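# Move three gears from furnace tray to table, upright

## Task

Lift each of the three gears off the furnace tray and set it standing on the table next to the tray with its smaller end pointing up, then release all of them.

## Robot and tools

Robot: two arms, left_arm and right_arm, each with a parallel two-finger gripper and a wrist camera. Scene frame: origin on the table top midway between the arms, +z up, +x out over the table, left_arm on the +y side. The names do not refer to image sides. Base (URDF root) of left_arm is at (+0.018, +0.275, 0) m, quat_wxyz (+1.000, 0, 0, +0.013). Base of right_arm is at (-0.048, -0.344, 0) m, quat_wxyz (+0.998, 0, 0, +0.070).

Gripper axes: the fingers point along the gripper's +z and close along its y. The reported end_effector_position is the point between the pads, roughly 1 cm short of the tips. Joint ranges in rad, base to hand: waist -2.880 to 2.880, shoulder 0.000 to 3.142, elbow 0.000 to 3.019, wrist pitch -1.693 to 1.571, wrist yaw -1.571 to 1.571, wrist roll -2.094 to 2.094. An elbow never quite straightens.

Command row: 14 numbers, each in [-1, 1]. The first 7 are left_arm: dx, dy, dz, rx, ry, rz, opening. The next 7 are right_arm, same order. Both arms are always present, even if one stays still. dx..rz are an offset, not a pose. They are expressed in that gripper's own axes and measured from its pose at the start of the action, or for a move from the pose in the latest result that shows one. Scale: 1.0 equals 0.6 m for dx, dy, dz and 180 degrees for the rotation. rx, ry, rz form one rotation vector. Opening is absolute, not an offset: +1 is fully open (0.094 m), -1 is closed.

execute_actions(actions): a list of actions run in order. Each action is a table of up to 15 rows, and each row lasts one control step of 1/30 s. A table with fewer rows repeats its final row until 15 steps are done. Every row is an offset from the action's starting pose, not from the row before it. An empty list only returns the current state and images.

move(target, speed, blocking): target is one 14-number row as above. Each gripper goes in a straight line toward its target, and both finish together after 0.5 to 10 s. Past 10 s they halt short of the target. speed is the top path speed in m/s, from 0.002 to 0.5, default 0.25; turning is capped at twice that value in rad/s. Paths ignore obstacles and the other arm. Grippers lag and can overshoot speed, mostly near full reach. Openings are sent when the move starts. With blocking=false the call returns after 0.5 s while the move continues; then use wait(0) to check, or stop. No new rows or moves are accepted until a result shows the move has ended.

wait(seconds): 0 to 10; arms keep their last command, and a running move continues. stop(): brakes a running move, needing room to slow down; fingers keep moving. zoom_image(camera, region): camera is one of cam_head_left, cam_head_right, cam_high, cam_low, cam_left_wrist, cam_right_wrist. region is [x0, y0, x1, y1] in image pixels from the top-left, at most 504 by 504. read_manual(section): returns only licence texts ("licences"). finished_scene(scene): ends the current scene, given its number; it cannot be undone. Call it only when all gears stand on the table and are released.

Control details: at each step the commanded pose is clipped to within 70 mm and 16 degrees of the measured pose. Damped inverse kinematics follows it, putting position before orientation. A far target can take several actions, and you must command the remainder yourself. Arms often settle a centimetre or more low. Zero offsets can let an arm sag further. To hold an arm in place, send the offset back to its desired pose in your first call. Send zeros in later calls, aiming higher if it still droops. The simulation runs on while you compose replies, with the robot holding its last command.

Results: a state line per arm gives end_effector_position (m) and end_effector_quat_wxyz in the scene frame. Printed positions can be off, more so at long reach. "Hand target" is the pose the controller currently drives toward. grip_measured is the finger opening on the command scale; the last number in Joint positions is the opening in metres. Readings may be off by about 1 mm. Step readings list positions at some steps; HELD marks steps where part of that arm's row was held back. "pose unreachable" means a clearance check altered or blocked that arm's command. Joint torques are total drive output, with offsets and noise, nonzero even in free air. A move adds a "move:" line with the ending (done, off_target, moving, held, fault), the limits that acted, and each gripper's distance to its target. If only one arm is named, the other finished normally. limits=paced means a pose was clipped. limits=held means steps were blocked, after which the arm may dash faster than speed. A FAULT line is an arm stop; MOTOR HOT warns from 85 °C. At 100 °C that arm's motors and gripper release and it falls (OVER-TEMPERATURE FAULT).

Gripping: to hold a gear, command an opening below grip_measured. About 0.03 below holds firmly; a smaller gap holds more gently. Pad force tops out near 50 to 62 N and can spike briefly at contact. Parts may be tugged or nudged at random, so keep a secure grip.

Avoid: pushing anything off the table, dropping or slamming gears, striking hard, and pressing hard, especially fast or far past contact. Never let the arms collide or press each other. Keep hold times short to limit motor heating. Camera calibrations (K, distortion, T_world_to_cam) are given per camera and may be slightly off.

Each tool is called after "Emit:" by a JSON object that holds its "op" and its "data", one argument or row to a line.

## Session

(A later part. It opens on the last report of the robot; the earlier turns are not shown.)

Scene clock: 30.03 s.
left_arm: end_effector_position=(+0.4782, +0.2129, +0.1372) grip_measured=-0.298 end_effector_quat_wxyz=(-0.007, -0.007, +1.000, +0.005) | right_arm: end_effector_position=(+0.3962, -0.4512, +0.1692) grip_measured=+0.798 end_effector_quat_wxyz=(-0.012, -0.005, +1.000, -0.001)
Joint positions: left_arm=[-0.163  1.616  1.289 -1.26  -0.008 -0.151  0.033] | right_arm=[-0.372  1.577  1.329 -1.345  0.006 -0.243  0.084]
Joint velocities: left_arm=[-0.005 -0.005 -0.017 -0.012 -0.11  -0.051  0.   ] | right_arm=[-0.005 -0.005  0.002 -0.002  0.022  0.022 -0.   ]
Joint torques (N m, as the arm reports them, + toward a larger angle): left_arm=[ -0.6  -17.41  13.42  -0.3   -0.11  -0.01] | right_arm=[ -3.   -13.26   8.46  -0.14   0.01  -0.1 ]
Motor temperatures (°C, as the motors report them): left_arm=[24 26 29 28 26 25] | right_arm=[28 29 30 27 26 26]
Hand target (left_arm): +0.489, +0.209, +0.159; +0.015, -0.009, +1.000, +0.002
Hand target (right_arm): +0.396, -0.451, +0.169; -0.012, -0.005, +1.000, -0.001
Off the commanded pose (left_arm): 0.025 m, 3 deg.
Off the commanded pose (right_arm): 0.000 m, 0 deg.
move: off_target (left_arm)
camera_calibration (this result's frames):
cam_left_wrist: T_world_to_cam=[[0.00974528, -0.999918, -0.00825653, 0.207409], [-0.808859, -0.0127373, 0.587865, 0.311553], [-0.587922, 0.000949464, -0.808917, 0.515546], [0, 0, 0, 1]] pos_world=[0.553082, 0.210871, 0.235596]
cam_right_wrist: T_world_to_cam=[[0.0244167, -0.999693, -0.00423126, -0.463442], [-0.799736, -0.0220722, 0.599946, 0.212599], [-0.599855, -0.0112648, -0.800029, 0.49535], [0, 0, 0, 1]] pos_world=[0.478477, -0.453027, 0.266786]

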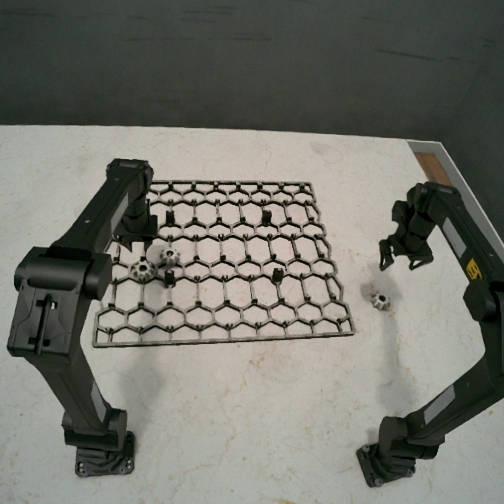

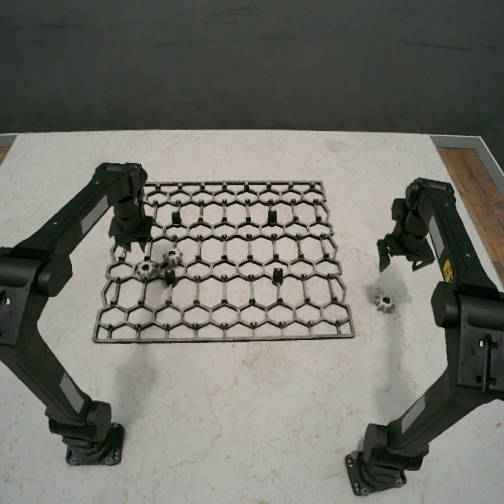

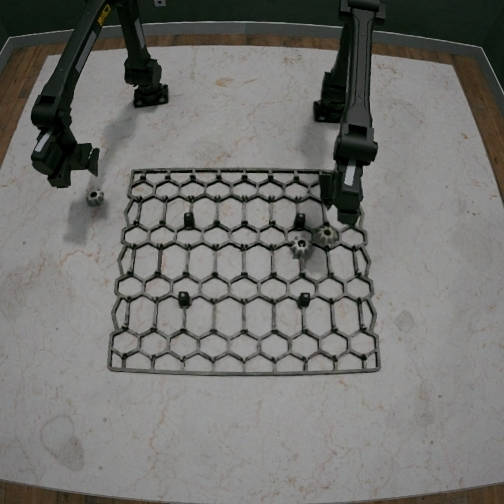

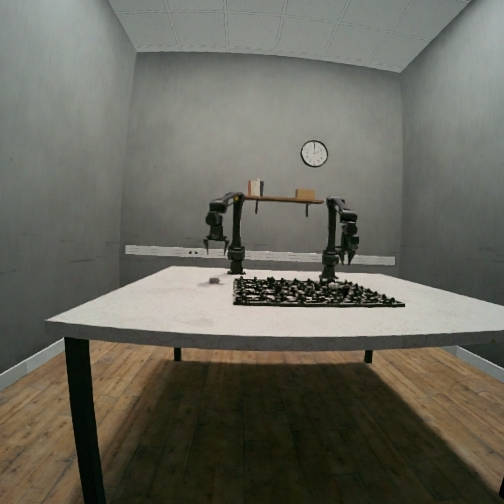

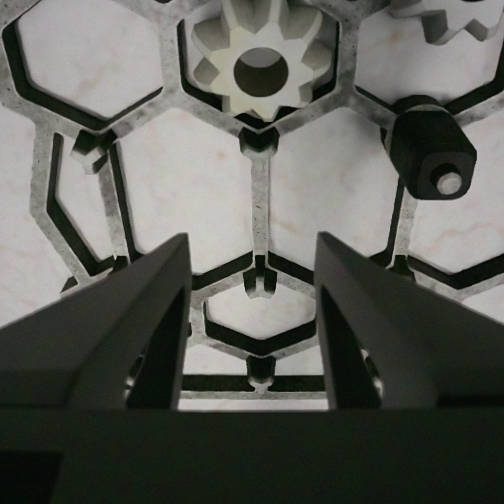

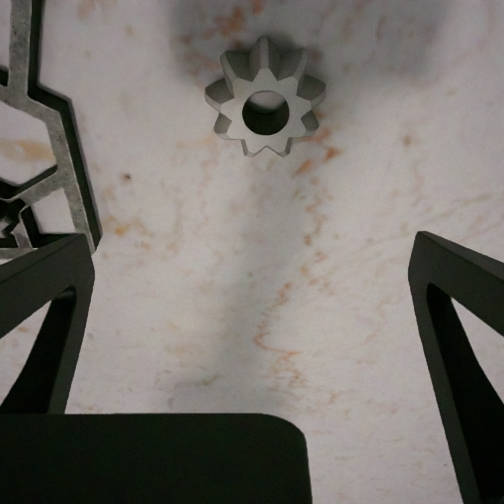

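Emit:
{"op": "move", "data": {
  "target": [-0.03,-0.005,0.13,0,0,0,0.6,0,0,0,0,0,0,0.8],
  "speed": 0.15
}}

Scene clock: 31.13 s.
left_arm: end_effector_position=(+0.4920, +0.2110, +0.0643) grip_measured=+0.598 end_effector_quat_wxyz=(-0.008, -0.007, +1.000, +0.005) | right_arm: end_effector_position=(+0.3962, -0.4512, +0.1692) grip_measured=+0.798 end_effector_quat_wxyz=(-0.012, -0.005, +1.000, -0.001)
Joint positions: left_arm=[-0.163  1.727  1.225 -1.086 -0.008 -0.151  0.075] | right_arm=[-0.372  1.577  1.329 -1.345  0.006 -0.243  0.084]
Joint velocities: left_arm=[-0.015 -0.005 -0.007 -0.012 -0.066 -0.022  0.001] | right_arm=[-0.015 -0.005  0.032 -0.017  0.022  0.051 -0.   ]
Joint torques (N m, as the arm reports them, + toward a larger angle): left_arm=[ -0.28 -15.4    9.55   0.76  -0.14   0.05] | right_arm=[ -2.7  -13.13   8.66   0.09   0.02  -0.1 ]
Motor temperatures (°C, as the motors report them): left_arm=[24 26 29 28 26 25] | right_arm=[28 29 30 27 26 26]
Hand target (left_arm): +0.496, +0.211, +0.059; -0.008, -0.007, +1.000, +0.005
Hand target (right_arm): +0.396, -0.451, +0.169; -0.012, -0.005, +1.000, -0.001
Off the commanded pose (left_arm): 0.006 m, 0 deg.
Off the commanded pose (right_arm): 0.000 m, 0 deg.
move: done
camera_calibration (this result's frames):
cam_left_wrist: T_world_to_cam=[[0.0101172, -0.999913, -0.00843007, 0.204586], [-0.80819, -0.0131412, 0.588776, 0.365298], [-0.588836, 0.000856308, -0.808252, 0.465143], [0, 0, 0, 1]] pos_world=[0.567053, 0.20897, 0.162598]
cam_right_wrist: T_world_to_cam=[[0.0244167, -0.999693, -0.00423126, -0.463442], [-0.799736, -0.0220722, 0.599946, 0.212599], [-0.599855, -0.0112648, -0.800029, 0.49535], [0, 0, 0, 1]] pos_world=[0.478477, -0.453027, 0.266786]

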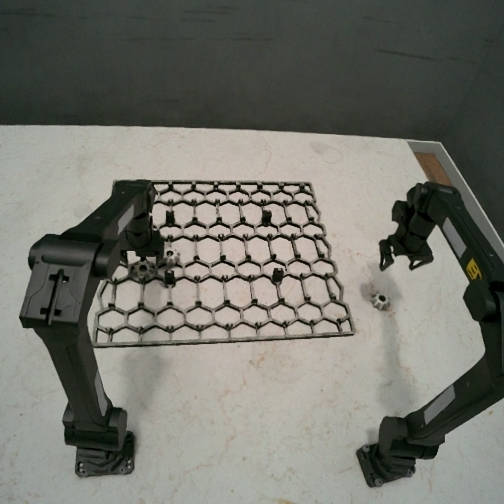

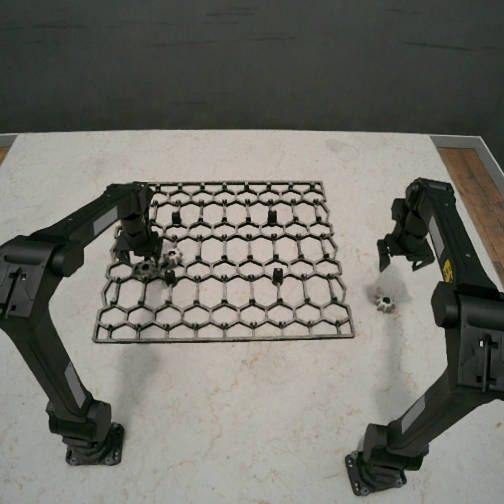

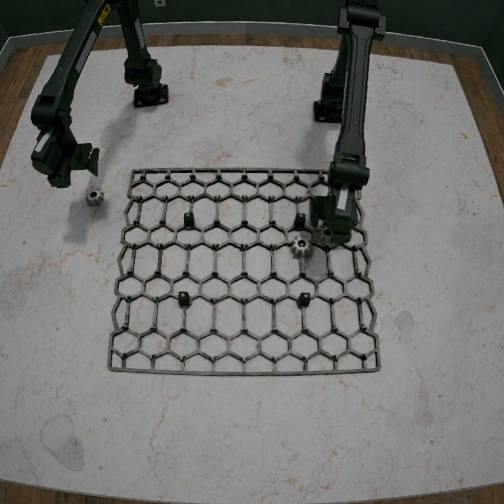

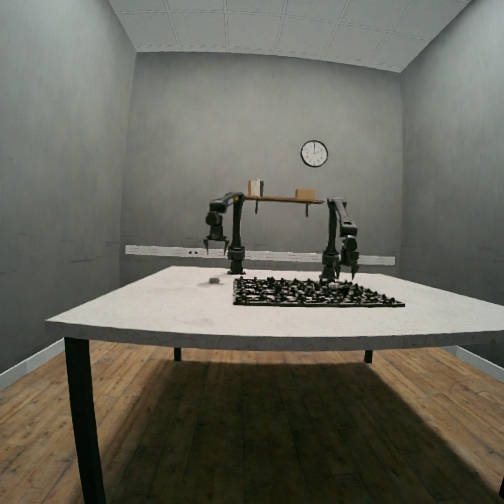

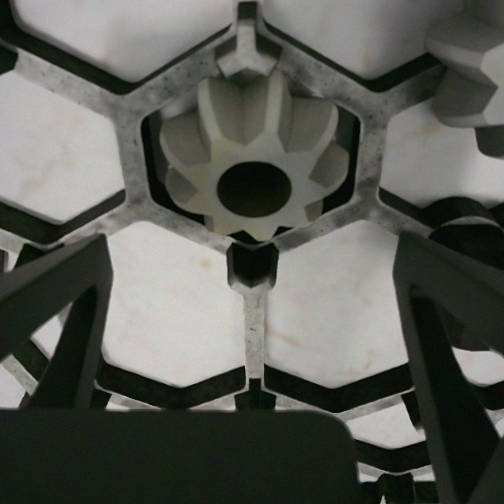

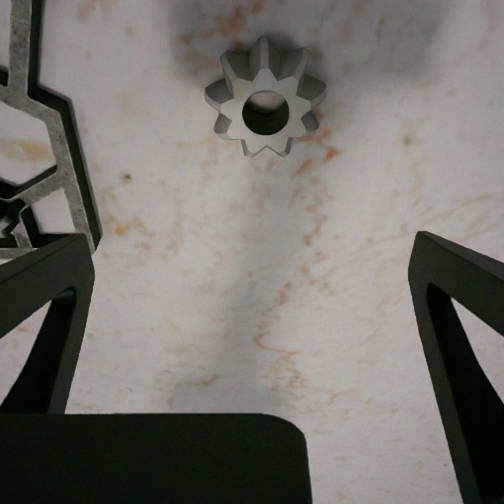

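Emit:
{"op": "move", "data": {
  "target": [-0.006,0.043,0.02,0,0,0,-0.06,0,0,0,0,0,0,0.8],
  "speed": 0.1
}}

Scene clock: 32.17 s.
left_arm: end_effector_position=(+0.4942, +0.2344, +0.0606) grip_measured=-0.058 end_effector_quat_wxyz=(-0.005, -0.009, +1.000, +0.005) | right_arm: end_effector_position=(+0.3962, -0.4512, +0.1692) grip_measured=+0.798 end_effector_quat_wxyz=(-0.012, -0.005, +1.000, -0.001)
Joint positions: left_arm=[-0.113  1.727  1.214 -1.068 -0.008 -0.107  0.044] | right_arm=[-0.372  1.577  1.329 -1.345  0.006 -0.243  0.084]
Joint velocities: left_arm=[-0.015 -0.005 -0.002 -0.002 -0.066 -0.051 -0.001] | right_arm=[ 0.015 -0.005  0.022 -0.002 -0.007 -0.007 -0.   ]
Joint torques (N m, as the arm reports them, + toward a larger angle): left_arm=[ -0.5  -15.37   8.91   0.62  -0.1    0.05] | right_arm=[ -2.63 -12.9    8.76  -0.21   0.    -0.14]
Motor temperatures (°C, as the motors report them): left_arm=[24 26 29 28 26 25] | right_arm=[28 29 30 27 26 26]
Hand target (left_arm): +0.496, +0.237, +0.053; -0.008, -0.007, +1.000, +0.005
Hand target (right_arm): +0.396, -0.451, +0.169; -0.012, -0.005, +1.000, -0.001
Off the commanded pose (left_arm): 0.008 m, 0 deg.
Off the commanded pose (right_arm): 0.000 m, 0 deg.
move: done
camera_calibration (this result's frames):
cam_left_wrist: T_world_to_cam=[[0.015128, -0.999861, -0.00705301, 0.225402], [-0.811635, -0.0163992, 0.583935, 0.372281], [-0.58397, -0.00310933, -0.81177, 0.462115], [0, 0, 0, 1]] pos_world=[0.568608, 0.232913, 0.159333]
cam_right_wrist: T_world_to_cam=[[0.0244167, -0.999693, -0.00423126, -0.463442], [-0.799736, -0.0220722, 0.599946, 0.212599], [-0.599855, -0.0112648, -0.800029, 0.49535], [0, 0, 0, 1]] pos_world=[0.478477, -0.453027, 0.266786]

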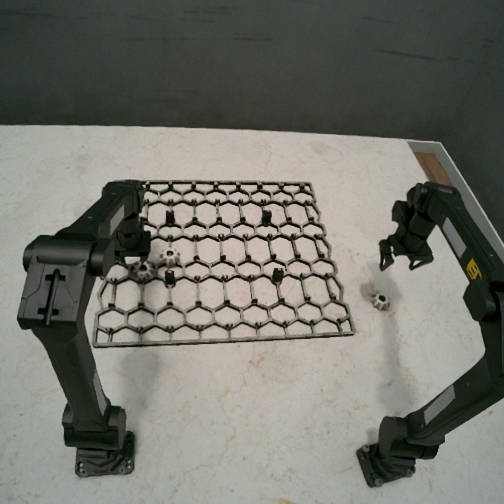

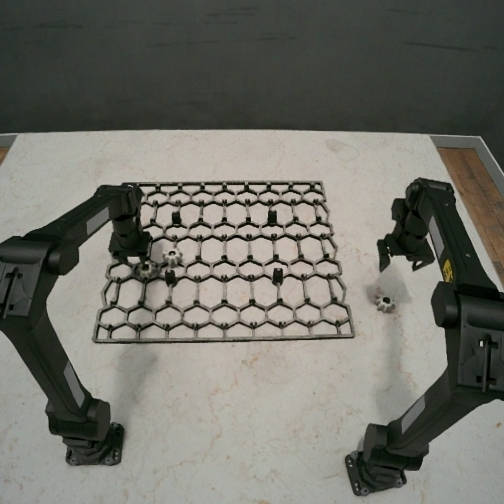

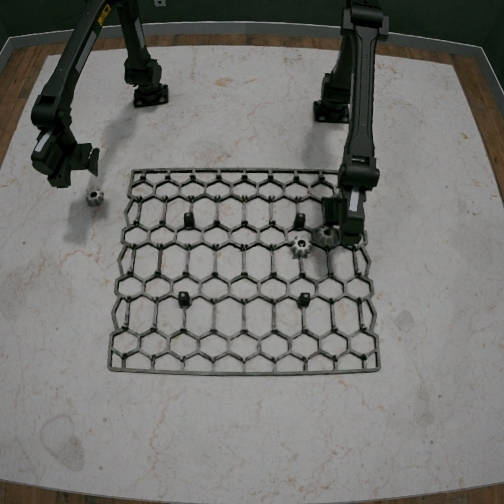

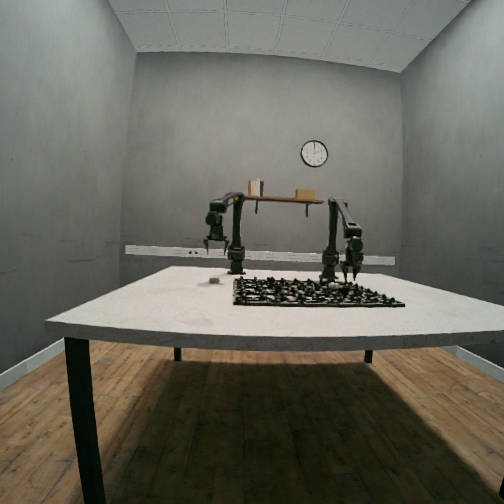

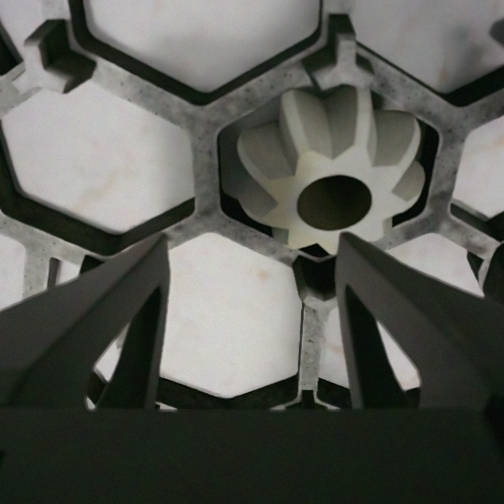

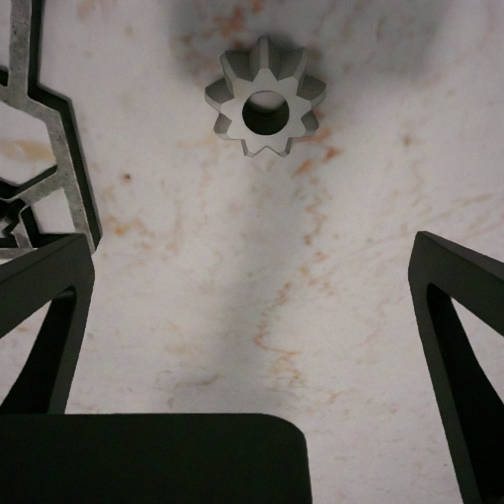

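Looks aligned. Descend.

Emit:
{"op": "move", "data": {
  "target": [0,0,0.065,0,0,0,-0.06,0,0,0,0,0,0,0.8],
  "speed": 0.06
}}

Scene clock: 33.33 s.
left_arm: end_effector_position=(+0.4939, +0.2344, +0.0342) grip_measured=-0.058 end_effector_quat_wxyz=(+0.003, -0.009, +1.000, +0.004) | right_arm: end_effector_position=(+0.3962, -0.4512, +0.1692) grip_measured=+0.798 end_effector_quat_wxyz=(-0.012, -0.005, +1.000, -0.001)
Joint positions: left_arm=[-0.113  1.754  1.171 -0.982 -0.008 -0.105  0.044] | right_arm=[-0.372  1.577  1.329 -1.345  0.006 -0.243  0.084]
Joint velocities: left_arm=[-0.015 -0.005 -0.002 -0.002  0.007  0.095  0.   ] | right_arm=[-0.005  0.005  0.007 -0.007  0.022 -0.037 -0.   ]
Joint torques (N m, as the arm reports them, + toward a larger angle): left_arm=[ -0.4  -14.08   8.66   0.71  -0.11  -0.02] | right_arm=[ -3.1  -13.11   8.46  -0.19   0.02  -0.11]
Motor temperatures (°C, as the motors report them): left_arm=[24 26 29 28 26 25] | right_arm=[28 29 30 27 26 26]
Hand target (left_arm): +0.494, +0.235, +0.022; -0.005, -0.009, +1.000, +0.005
Hand target (right_arm): +0.396, -0.451, +0.169; -0.012, -0.005, +1.000, -0.001
Off the commanded pose (left_arm): 0.013 m, 1 deg.
Off the commanded pose (right_arm): 0.000 m, 0 deg.
move: off_target (left_arm)
camera_calibration (this result's frames):
cam_left_wrist: T_world_to_cam=[[0.0137038, -0.999892, -0.00537429, 0.225898], [-0.821083, -0.0143202, 0.570629, 0.392098], [-0.570644, -0.00340703, -0.821191, 0.43434], [0, 0, 0, 1]] pos_world=[0.566702, 0.232968, 0.134148]
cam_right_wrist: T_world_to_cam=[[0.0244167, -0.999693, -0.00423126, -0.463442], [-0.799736, -0.0220722, 0.599946, 0.212599], [-0.599855, -0.0112648, -0.800029, 0.49535], [0, 0, 0, 1]] pos_world=[0.478477, -0.453027, 0.266786]

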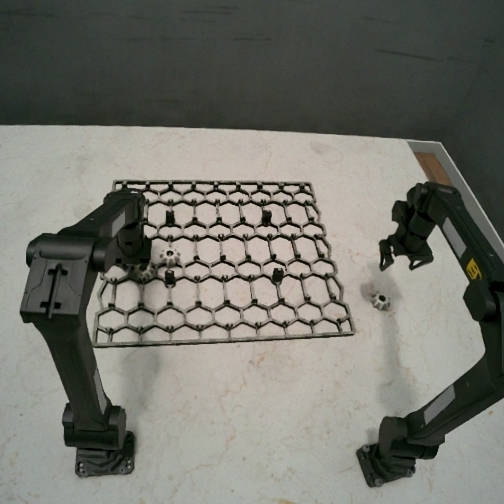

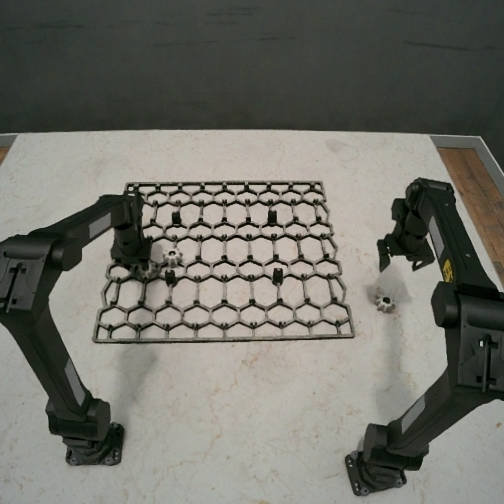

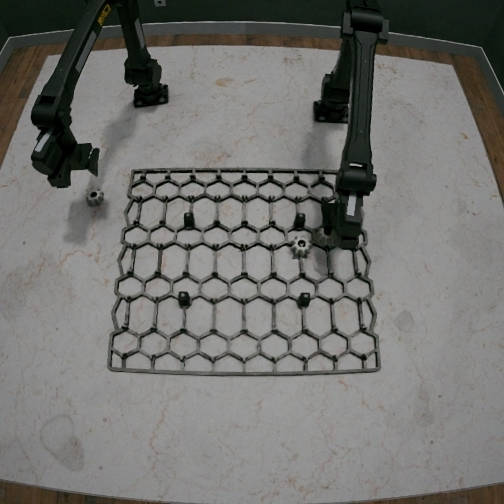

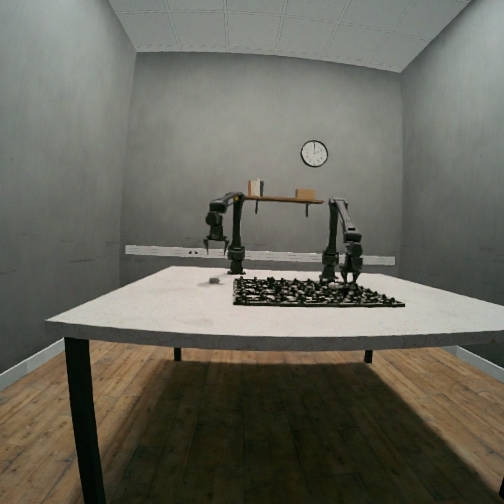

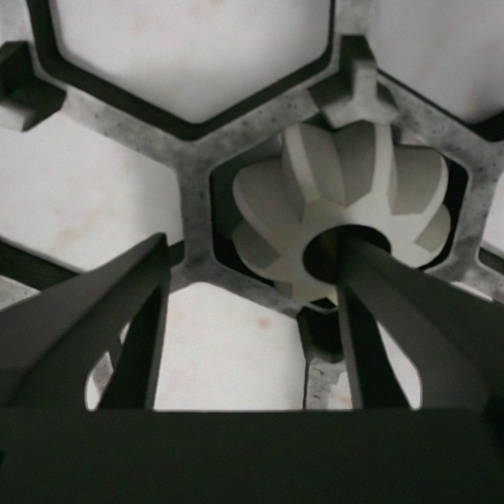

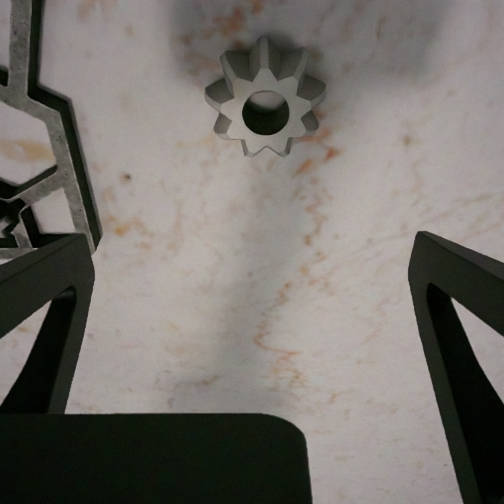

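Emit:
{"op": "execute_actions", "data": {
  "actions": [
    [[0,0,0.03,0,0,0,-0.06,0,0,0,0,0,0,0.8]],
    [[0,0,0,0,0,0,-1,0,0,0,0,0,0,0.8]]
  ]
}}

Scene clock: 34.50 s.
left_arm: end_effector_position=(+0.4953, +0.2289, +0.0314) grip_measured=-0.713 end_effector_quat_wxyz=(+0.013, -0.009, +1.000, -0.000) | right_arm: end_effector_position=(+0.3962, -0.4512, +0.1692) grip_measured=+0.798 end_effector_quat_wxyz=(-0.012, -0.005, +1.000, -0.001)
Joint positions: left_arm=[-0.122  1.751  1.157 -0.95  -0.002 -0.114  0.013] | right_arm=[-0.372  1.577  1.329 -1.345  0.006 -0.243  0.084]
Joint velocities: left_arm=[-0.005 -0.015  0.007 -0.002  0.007  0.007  0.001] | right_arm=[-0.005 -0.005 -0.007 -0.012 -0.007 -0.022 -0.   ]
Joint torques (N m, as the arm reports them, + toward a larger angle): left_arm=[ -0.63 -16.55   8.71   0.25  -0.31   0.11] | right_arm=[ -2.42 -12.68   8.59  -0.12   0.03  -0.1 ]
Motor temperatures (°C, as the motors report them): left_arm=[24 26 29 28 26 25] | right_arm=[28 29 30 27 26 26]
Hand target (left_arm): +0.495, +0.234, +0.030; +0.012, -0.009, +1.000, +0.003
Hand target (right_arm): +0.396, -0.451, +0.169; -0.012, -0.005, +1.000, -0.001
Off the commanded pose (left_arm): 0.006 m, 0 deg.
Off the commanded pose (right_arm): 0.000 m, 0 deg.
Step readings (end_effector_position; steps 1 to 15: 1st action; 16 to 30: 2nd action):
0: left_arm (+0.4939, +0.2344, +0.0342) | right_arm (+0.3962, -0.4512, +0.1692)
1: left_arm (+0.4944, +0.2344, +0.0335) | right_arm (+0.3962, -0.4512, +0.1692)
2: left_arm (+0.4954, +0.2343, +0.0324) | right_arm (+0.3962, -0.4512, +0.1692)
4: left_arm (+0.4954, +0.2343, +0.0302) | right_arm (+0.3962, -0.4512, +0.1692)
8: left_arm (+0.4955, +0.2343, +0.0300) | right_arm (+0.3962, -0.4512, +0.1692)
15: left_arm (+0.4955, +0.2343, +0.0300) | right_arm (+0.3962, -0.4512, +0.1692)
16: left_arm (+0.4955, +0.2342, +0.0300) | right_arm (+0.3962, -0.4512, +0.1692)
17: left_arm (+0.4954, +0.2295, +0.0300) | right_arm (+0.3962, -0.4512, +0.1692)
19: left_arm (+0.4953, +0.2289, +0.0314) | right_arm (+0.3962, -0.4512, +0.1692)
23: left_arm (+0.4953, +0.2289, +0.0314) | right_arm (+0.3962, -0.4512, +0.1692)
30: end_effector_position above
camera_calibration (this result's frames):
cam_left_wrist: T_world_to_cam=[[0.013628, -0.999902, 0.0030704, 0.220058], [-0.832534, -0.00964603, 0.553889, 0.399859], [-0.553806, -0.0101046, -0.832585, 0.426366], [0, 0, 0, 1]] pos_world=[0.566021, 0.228201, 0.132832]
cam_right_wrist: T_world_to_cam=[[0.0244167, -0.999693, -0.00423126, -0.463442], [-0.799736, -0.0220722, 0.599946, 0.212599], [-0.599855, -0.0112648, -0.800029, 0.49535], [0, 0, 0, 1]] pos_world=[0.478477, -0.453027, 0.266786]

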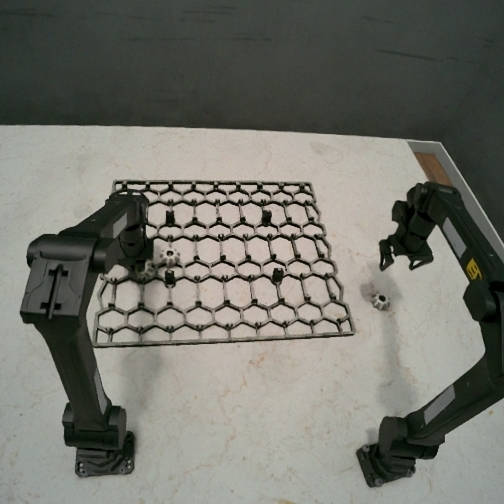

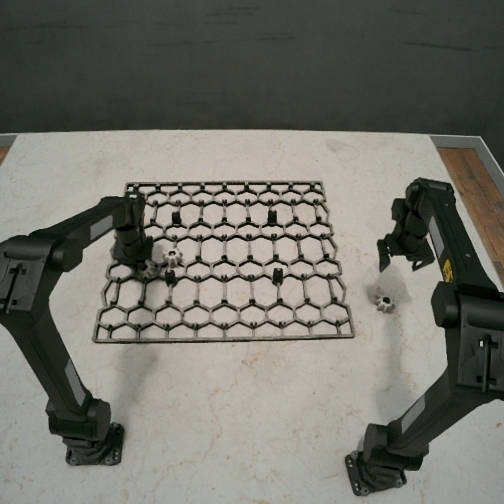

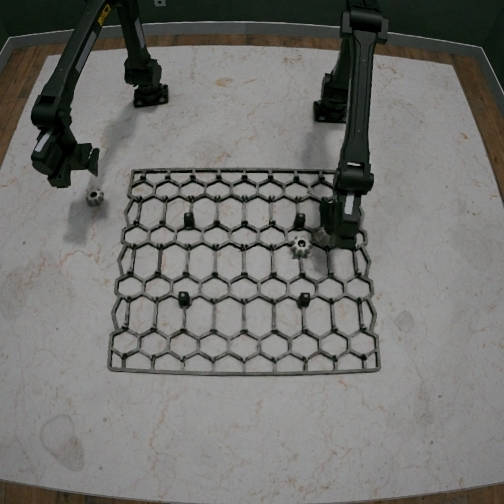

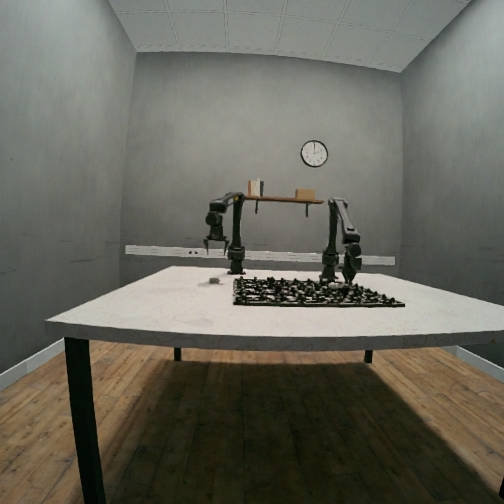

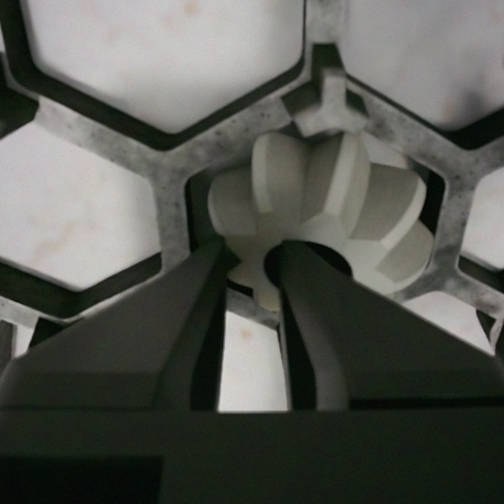

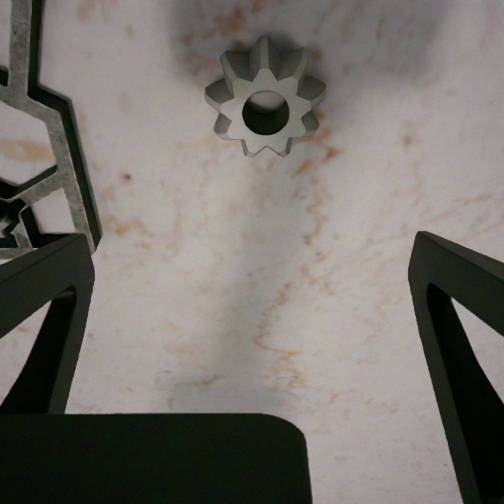

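Emit:
{"op": "move", "data": {
  "target": [0,0,-0.2,0,0,0,-1,0,0,0,0,0,0,0.8],
  "speed": 0.1
}}

Scene clock: 36.20 s.
left_arm: end_effector_position=(+0.4788, +0.2302, +0.1318) grip_measured=-0.981 end_effector_quat_wxyz=(-0.007, -0.011, +1.000, +0.002) | right_arm: end_effector_position=(+0.3962, -0.4512, +0.1692) grip_measured=+0.798 end_effector_quat_wxyz=(-0.012, -0.005, +1.000, -0.001)
Joint positions: left_arm=[-0.123  1.616  1.274 -1.243 -0.002 -0.119  0.001] | right_arm=[-0.372  1.577  1.329 -1.345  0.006 -0.243  0.084]
Joint velocities: left_arm=[ 0.005 -0.005  0.002  0.012 -0.022  0.007 -0.   ] | right_arm=[-0.015 -0.015  0.012 -0.002 -0.066  0.022 -0.001]
Joint torques (N m, as the arm reports them, + toward a larger angle): left_arm=[ -0.68 -16.7   13.18  -0.31  -0.17   0.04] | right_arm=[ -2.8  -13.51   8.72  -0.03   0.01  -0.09]
Motor temperatures (°C, as the motors report them): left_arm=[24 26 29 28 26 25] | right_arm=[28 29 30 27 26 26]
Hand target (left_arm): +0.490, +0.228, +0.152; +0.014, -0.009, +1.000, -0.000
Hand target (right_arm): +0.396, -0.451, +0.169; -0.012, -0.005, +1.000, -0.001
Off the commanded pose (left_arm): 0.024 m, 2 deg.
Off the commanded pose (right_arm): 0.000 m, 0 deg.
move: off_target (left_arm)
camera_calibration (this result's frames):
cam_left_wrist: T_world_to_cam=[[0.0182426, -0.999833, -0.00117513, 0.219662], [-0.809055, -0.0154523, 0.587529, 0.316259], [-0.587449, -0.00976733, -0.809202, 0.513823], [0, 0, 0, 1]] pos_world=[0.553708, 0.229531, 0.230233]
cam_right_wrist: T_world_to_cam=[[0.0244167, -0.999693, -0.00423126, -0.463442], [-0.799736, -0.0220722, 0.599946, 0.212599], [-0.599855, -0.0112648, -0.800029, 0.49535], [0, 0, 0, 1]] pos_world=[0.478477, -0.453027, 0.266786]

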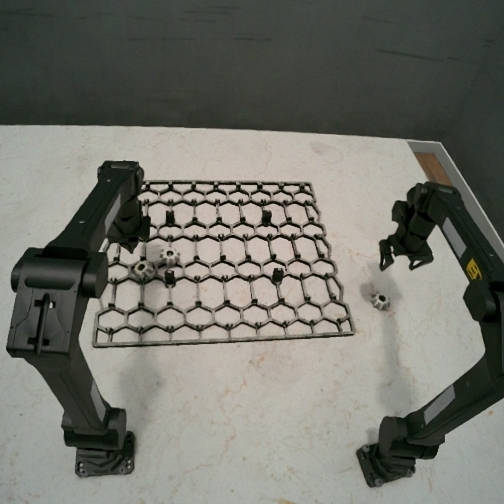

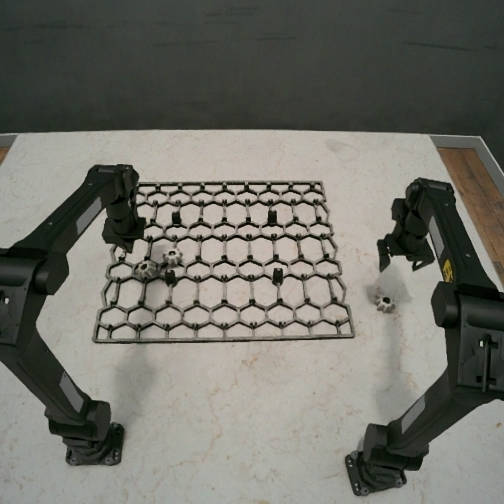

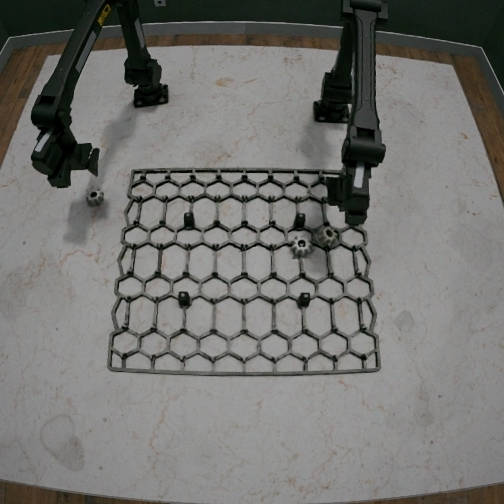

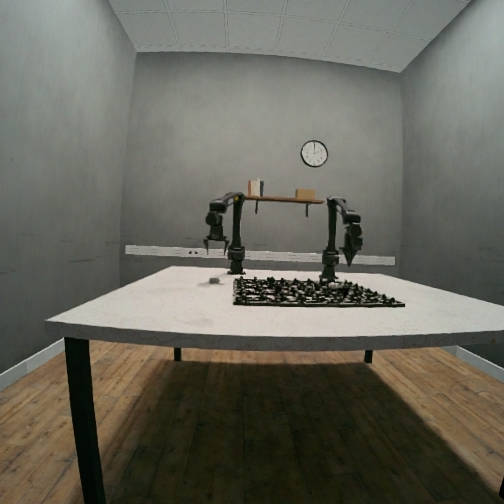

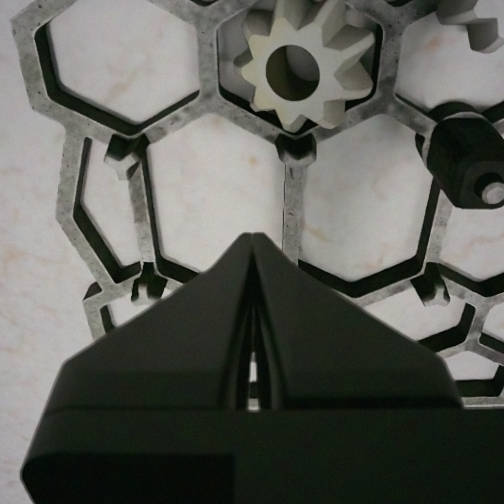

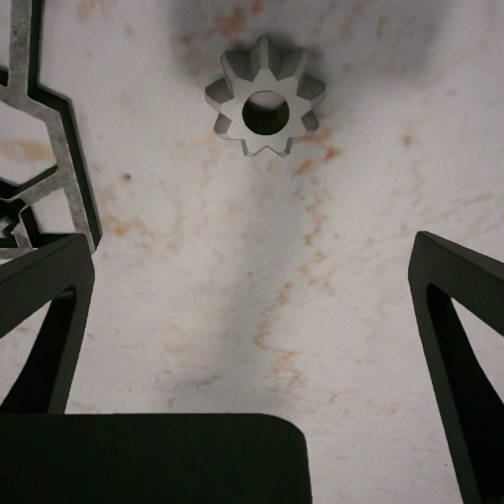

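Emit:
{"op": "move", "data": {
  "target": [-0.03,-0.04,0.09,0,0,0,0.7,0,0,0,0,0,0,0.8],
  "speed": 0.15
}}

Scene clock: 37.30 s.
left_arm: end_effector_position=(+0.4934, +0.2108, +0.0835) grip_measured=+0.698 end_effector_quat_wxyz=(-0.007, -0.010, +1.000, +0.002) | right_arm: end_effector_position=(+0.3962, -0.4512, +0.1692) grip_measured=+0.798 end_effector_quat_wxyz=(-0.012, -0.005, +1.000, -0.001)
Joint positions: left_arm=[-0.16   1.706  1.252 -1.132 -0.002 -0.155  0.08 ] | right_arm=[-0.372  1.577  1.329 -1.345  0.006 -0.243  0.084]
Joint velocities: left_arm=[ 0.005  0.005  0.002 -0.012 -0.007 -0.022 -0.   ] | right_arm=[ 0.005 -0.005  0.002  0.007 -0.051  0.037 -0.001]
Joint torques (N m, as the arm reports them, + toward a larger angle): left_arm=[ -0.82 -14.86   9.61   0.74  -0.13  -0.06] | right_arm=[ -3.44 -13.6    8.75   0.13   0.08  -0.09]
Motor temperatures (°C, as the motors report them): left_arm=[24 26 29 28 26 25] | right_arm=[28 29 30 27 26 26]
Hand target (left_arm): +0.497, +0.207, +0.077; -0.007, -0.011, +1.000, +0.002
Hand target (right_arm): +0.396, -0.451, +0.169; -0.012, -0.005, +1.000, -0.001
Off the commanded pose (left_arm): 0.008 m, 0 deg.
Off the commanded pose (right_arm): 0.000 m, 0 deg.
move: done
camera_calibration (this result's frames):
cam_left_wrist: T_world_to_cam=[[0.0163325, -0.999865, -0.00162052, 0.200882], [-0.809382, -0.0141726, 0.587112, 0.356048], [-0.587055, -0.00827738, -0.809504, 0.482625], [0, 0, 0, 1]] pos_world=[0.568226, 0.209896, 0.181973]
cam_right_wrist: T_world_to_cam=[[0.0244167, -0.999693, -0.00423126, -0.463442], [-0.799736, -0.0220722, 0.599946, 0.212599], [-0.599855, -0.0112648, -0.800029, 0.49535], [0, 0, 0, 1]] pos_world=[0.478477, -0.453027, 0.266786]

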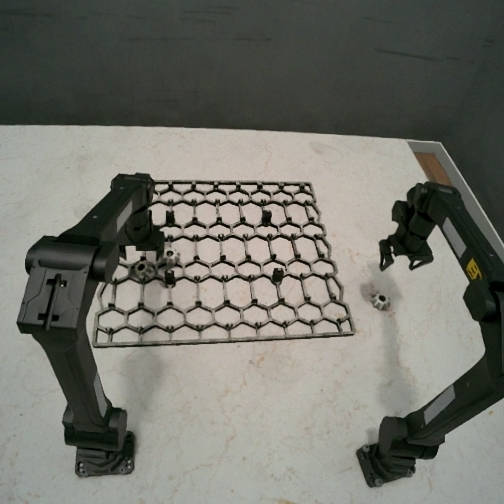

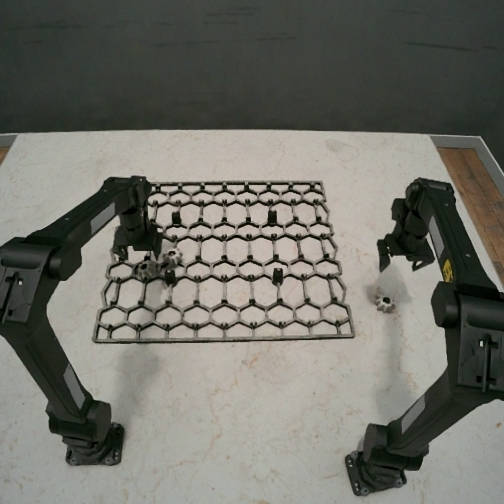

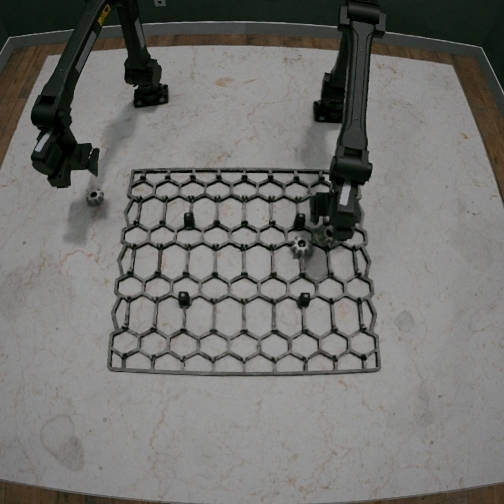

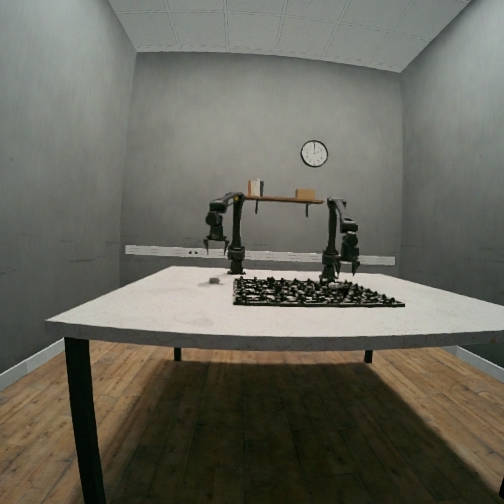

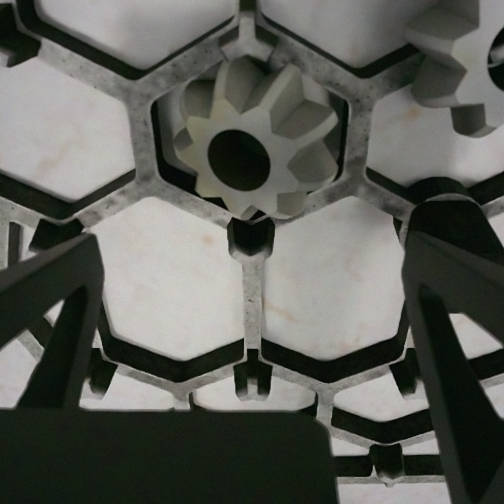

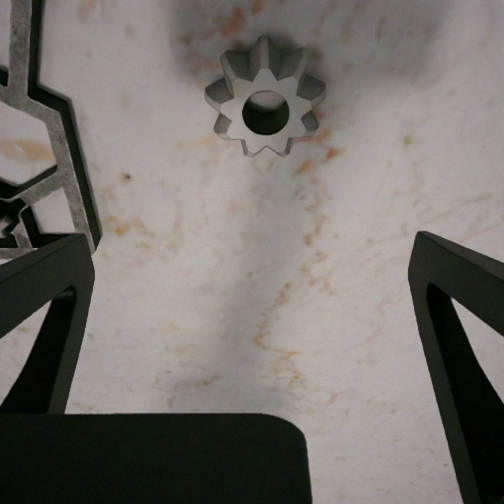

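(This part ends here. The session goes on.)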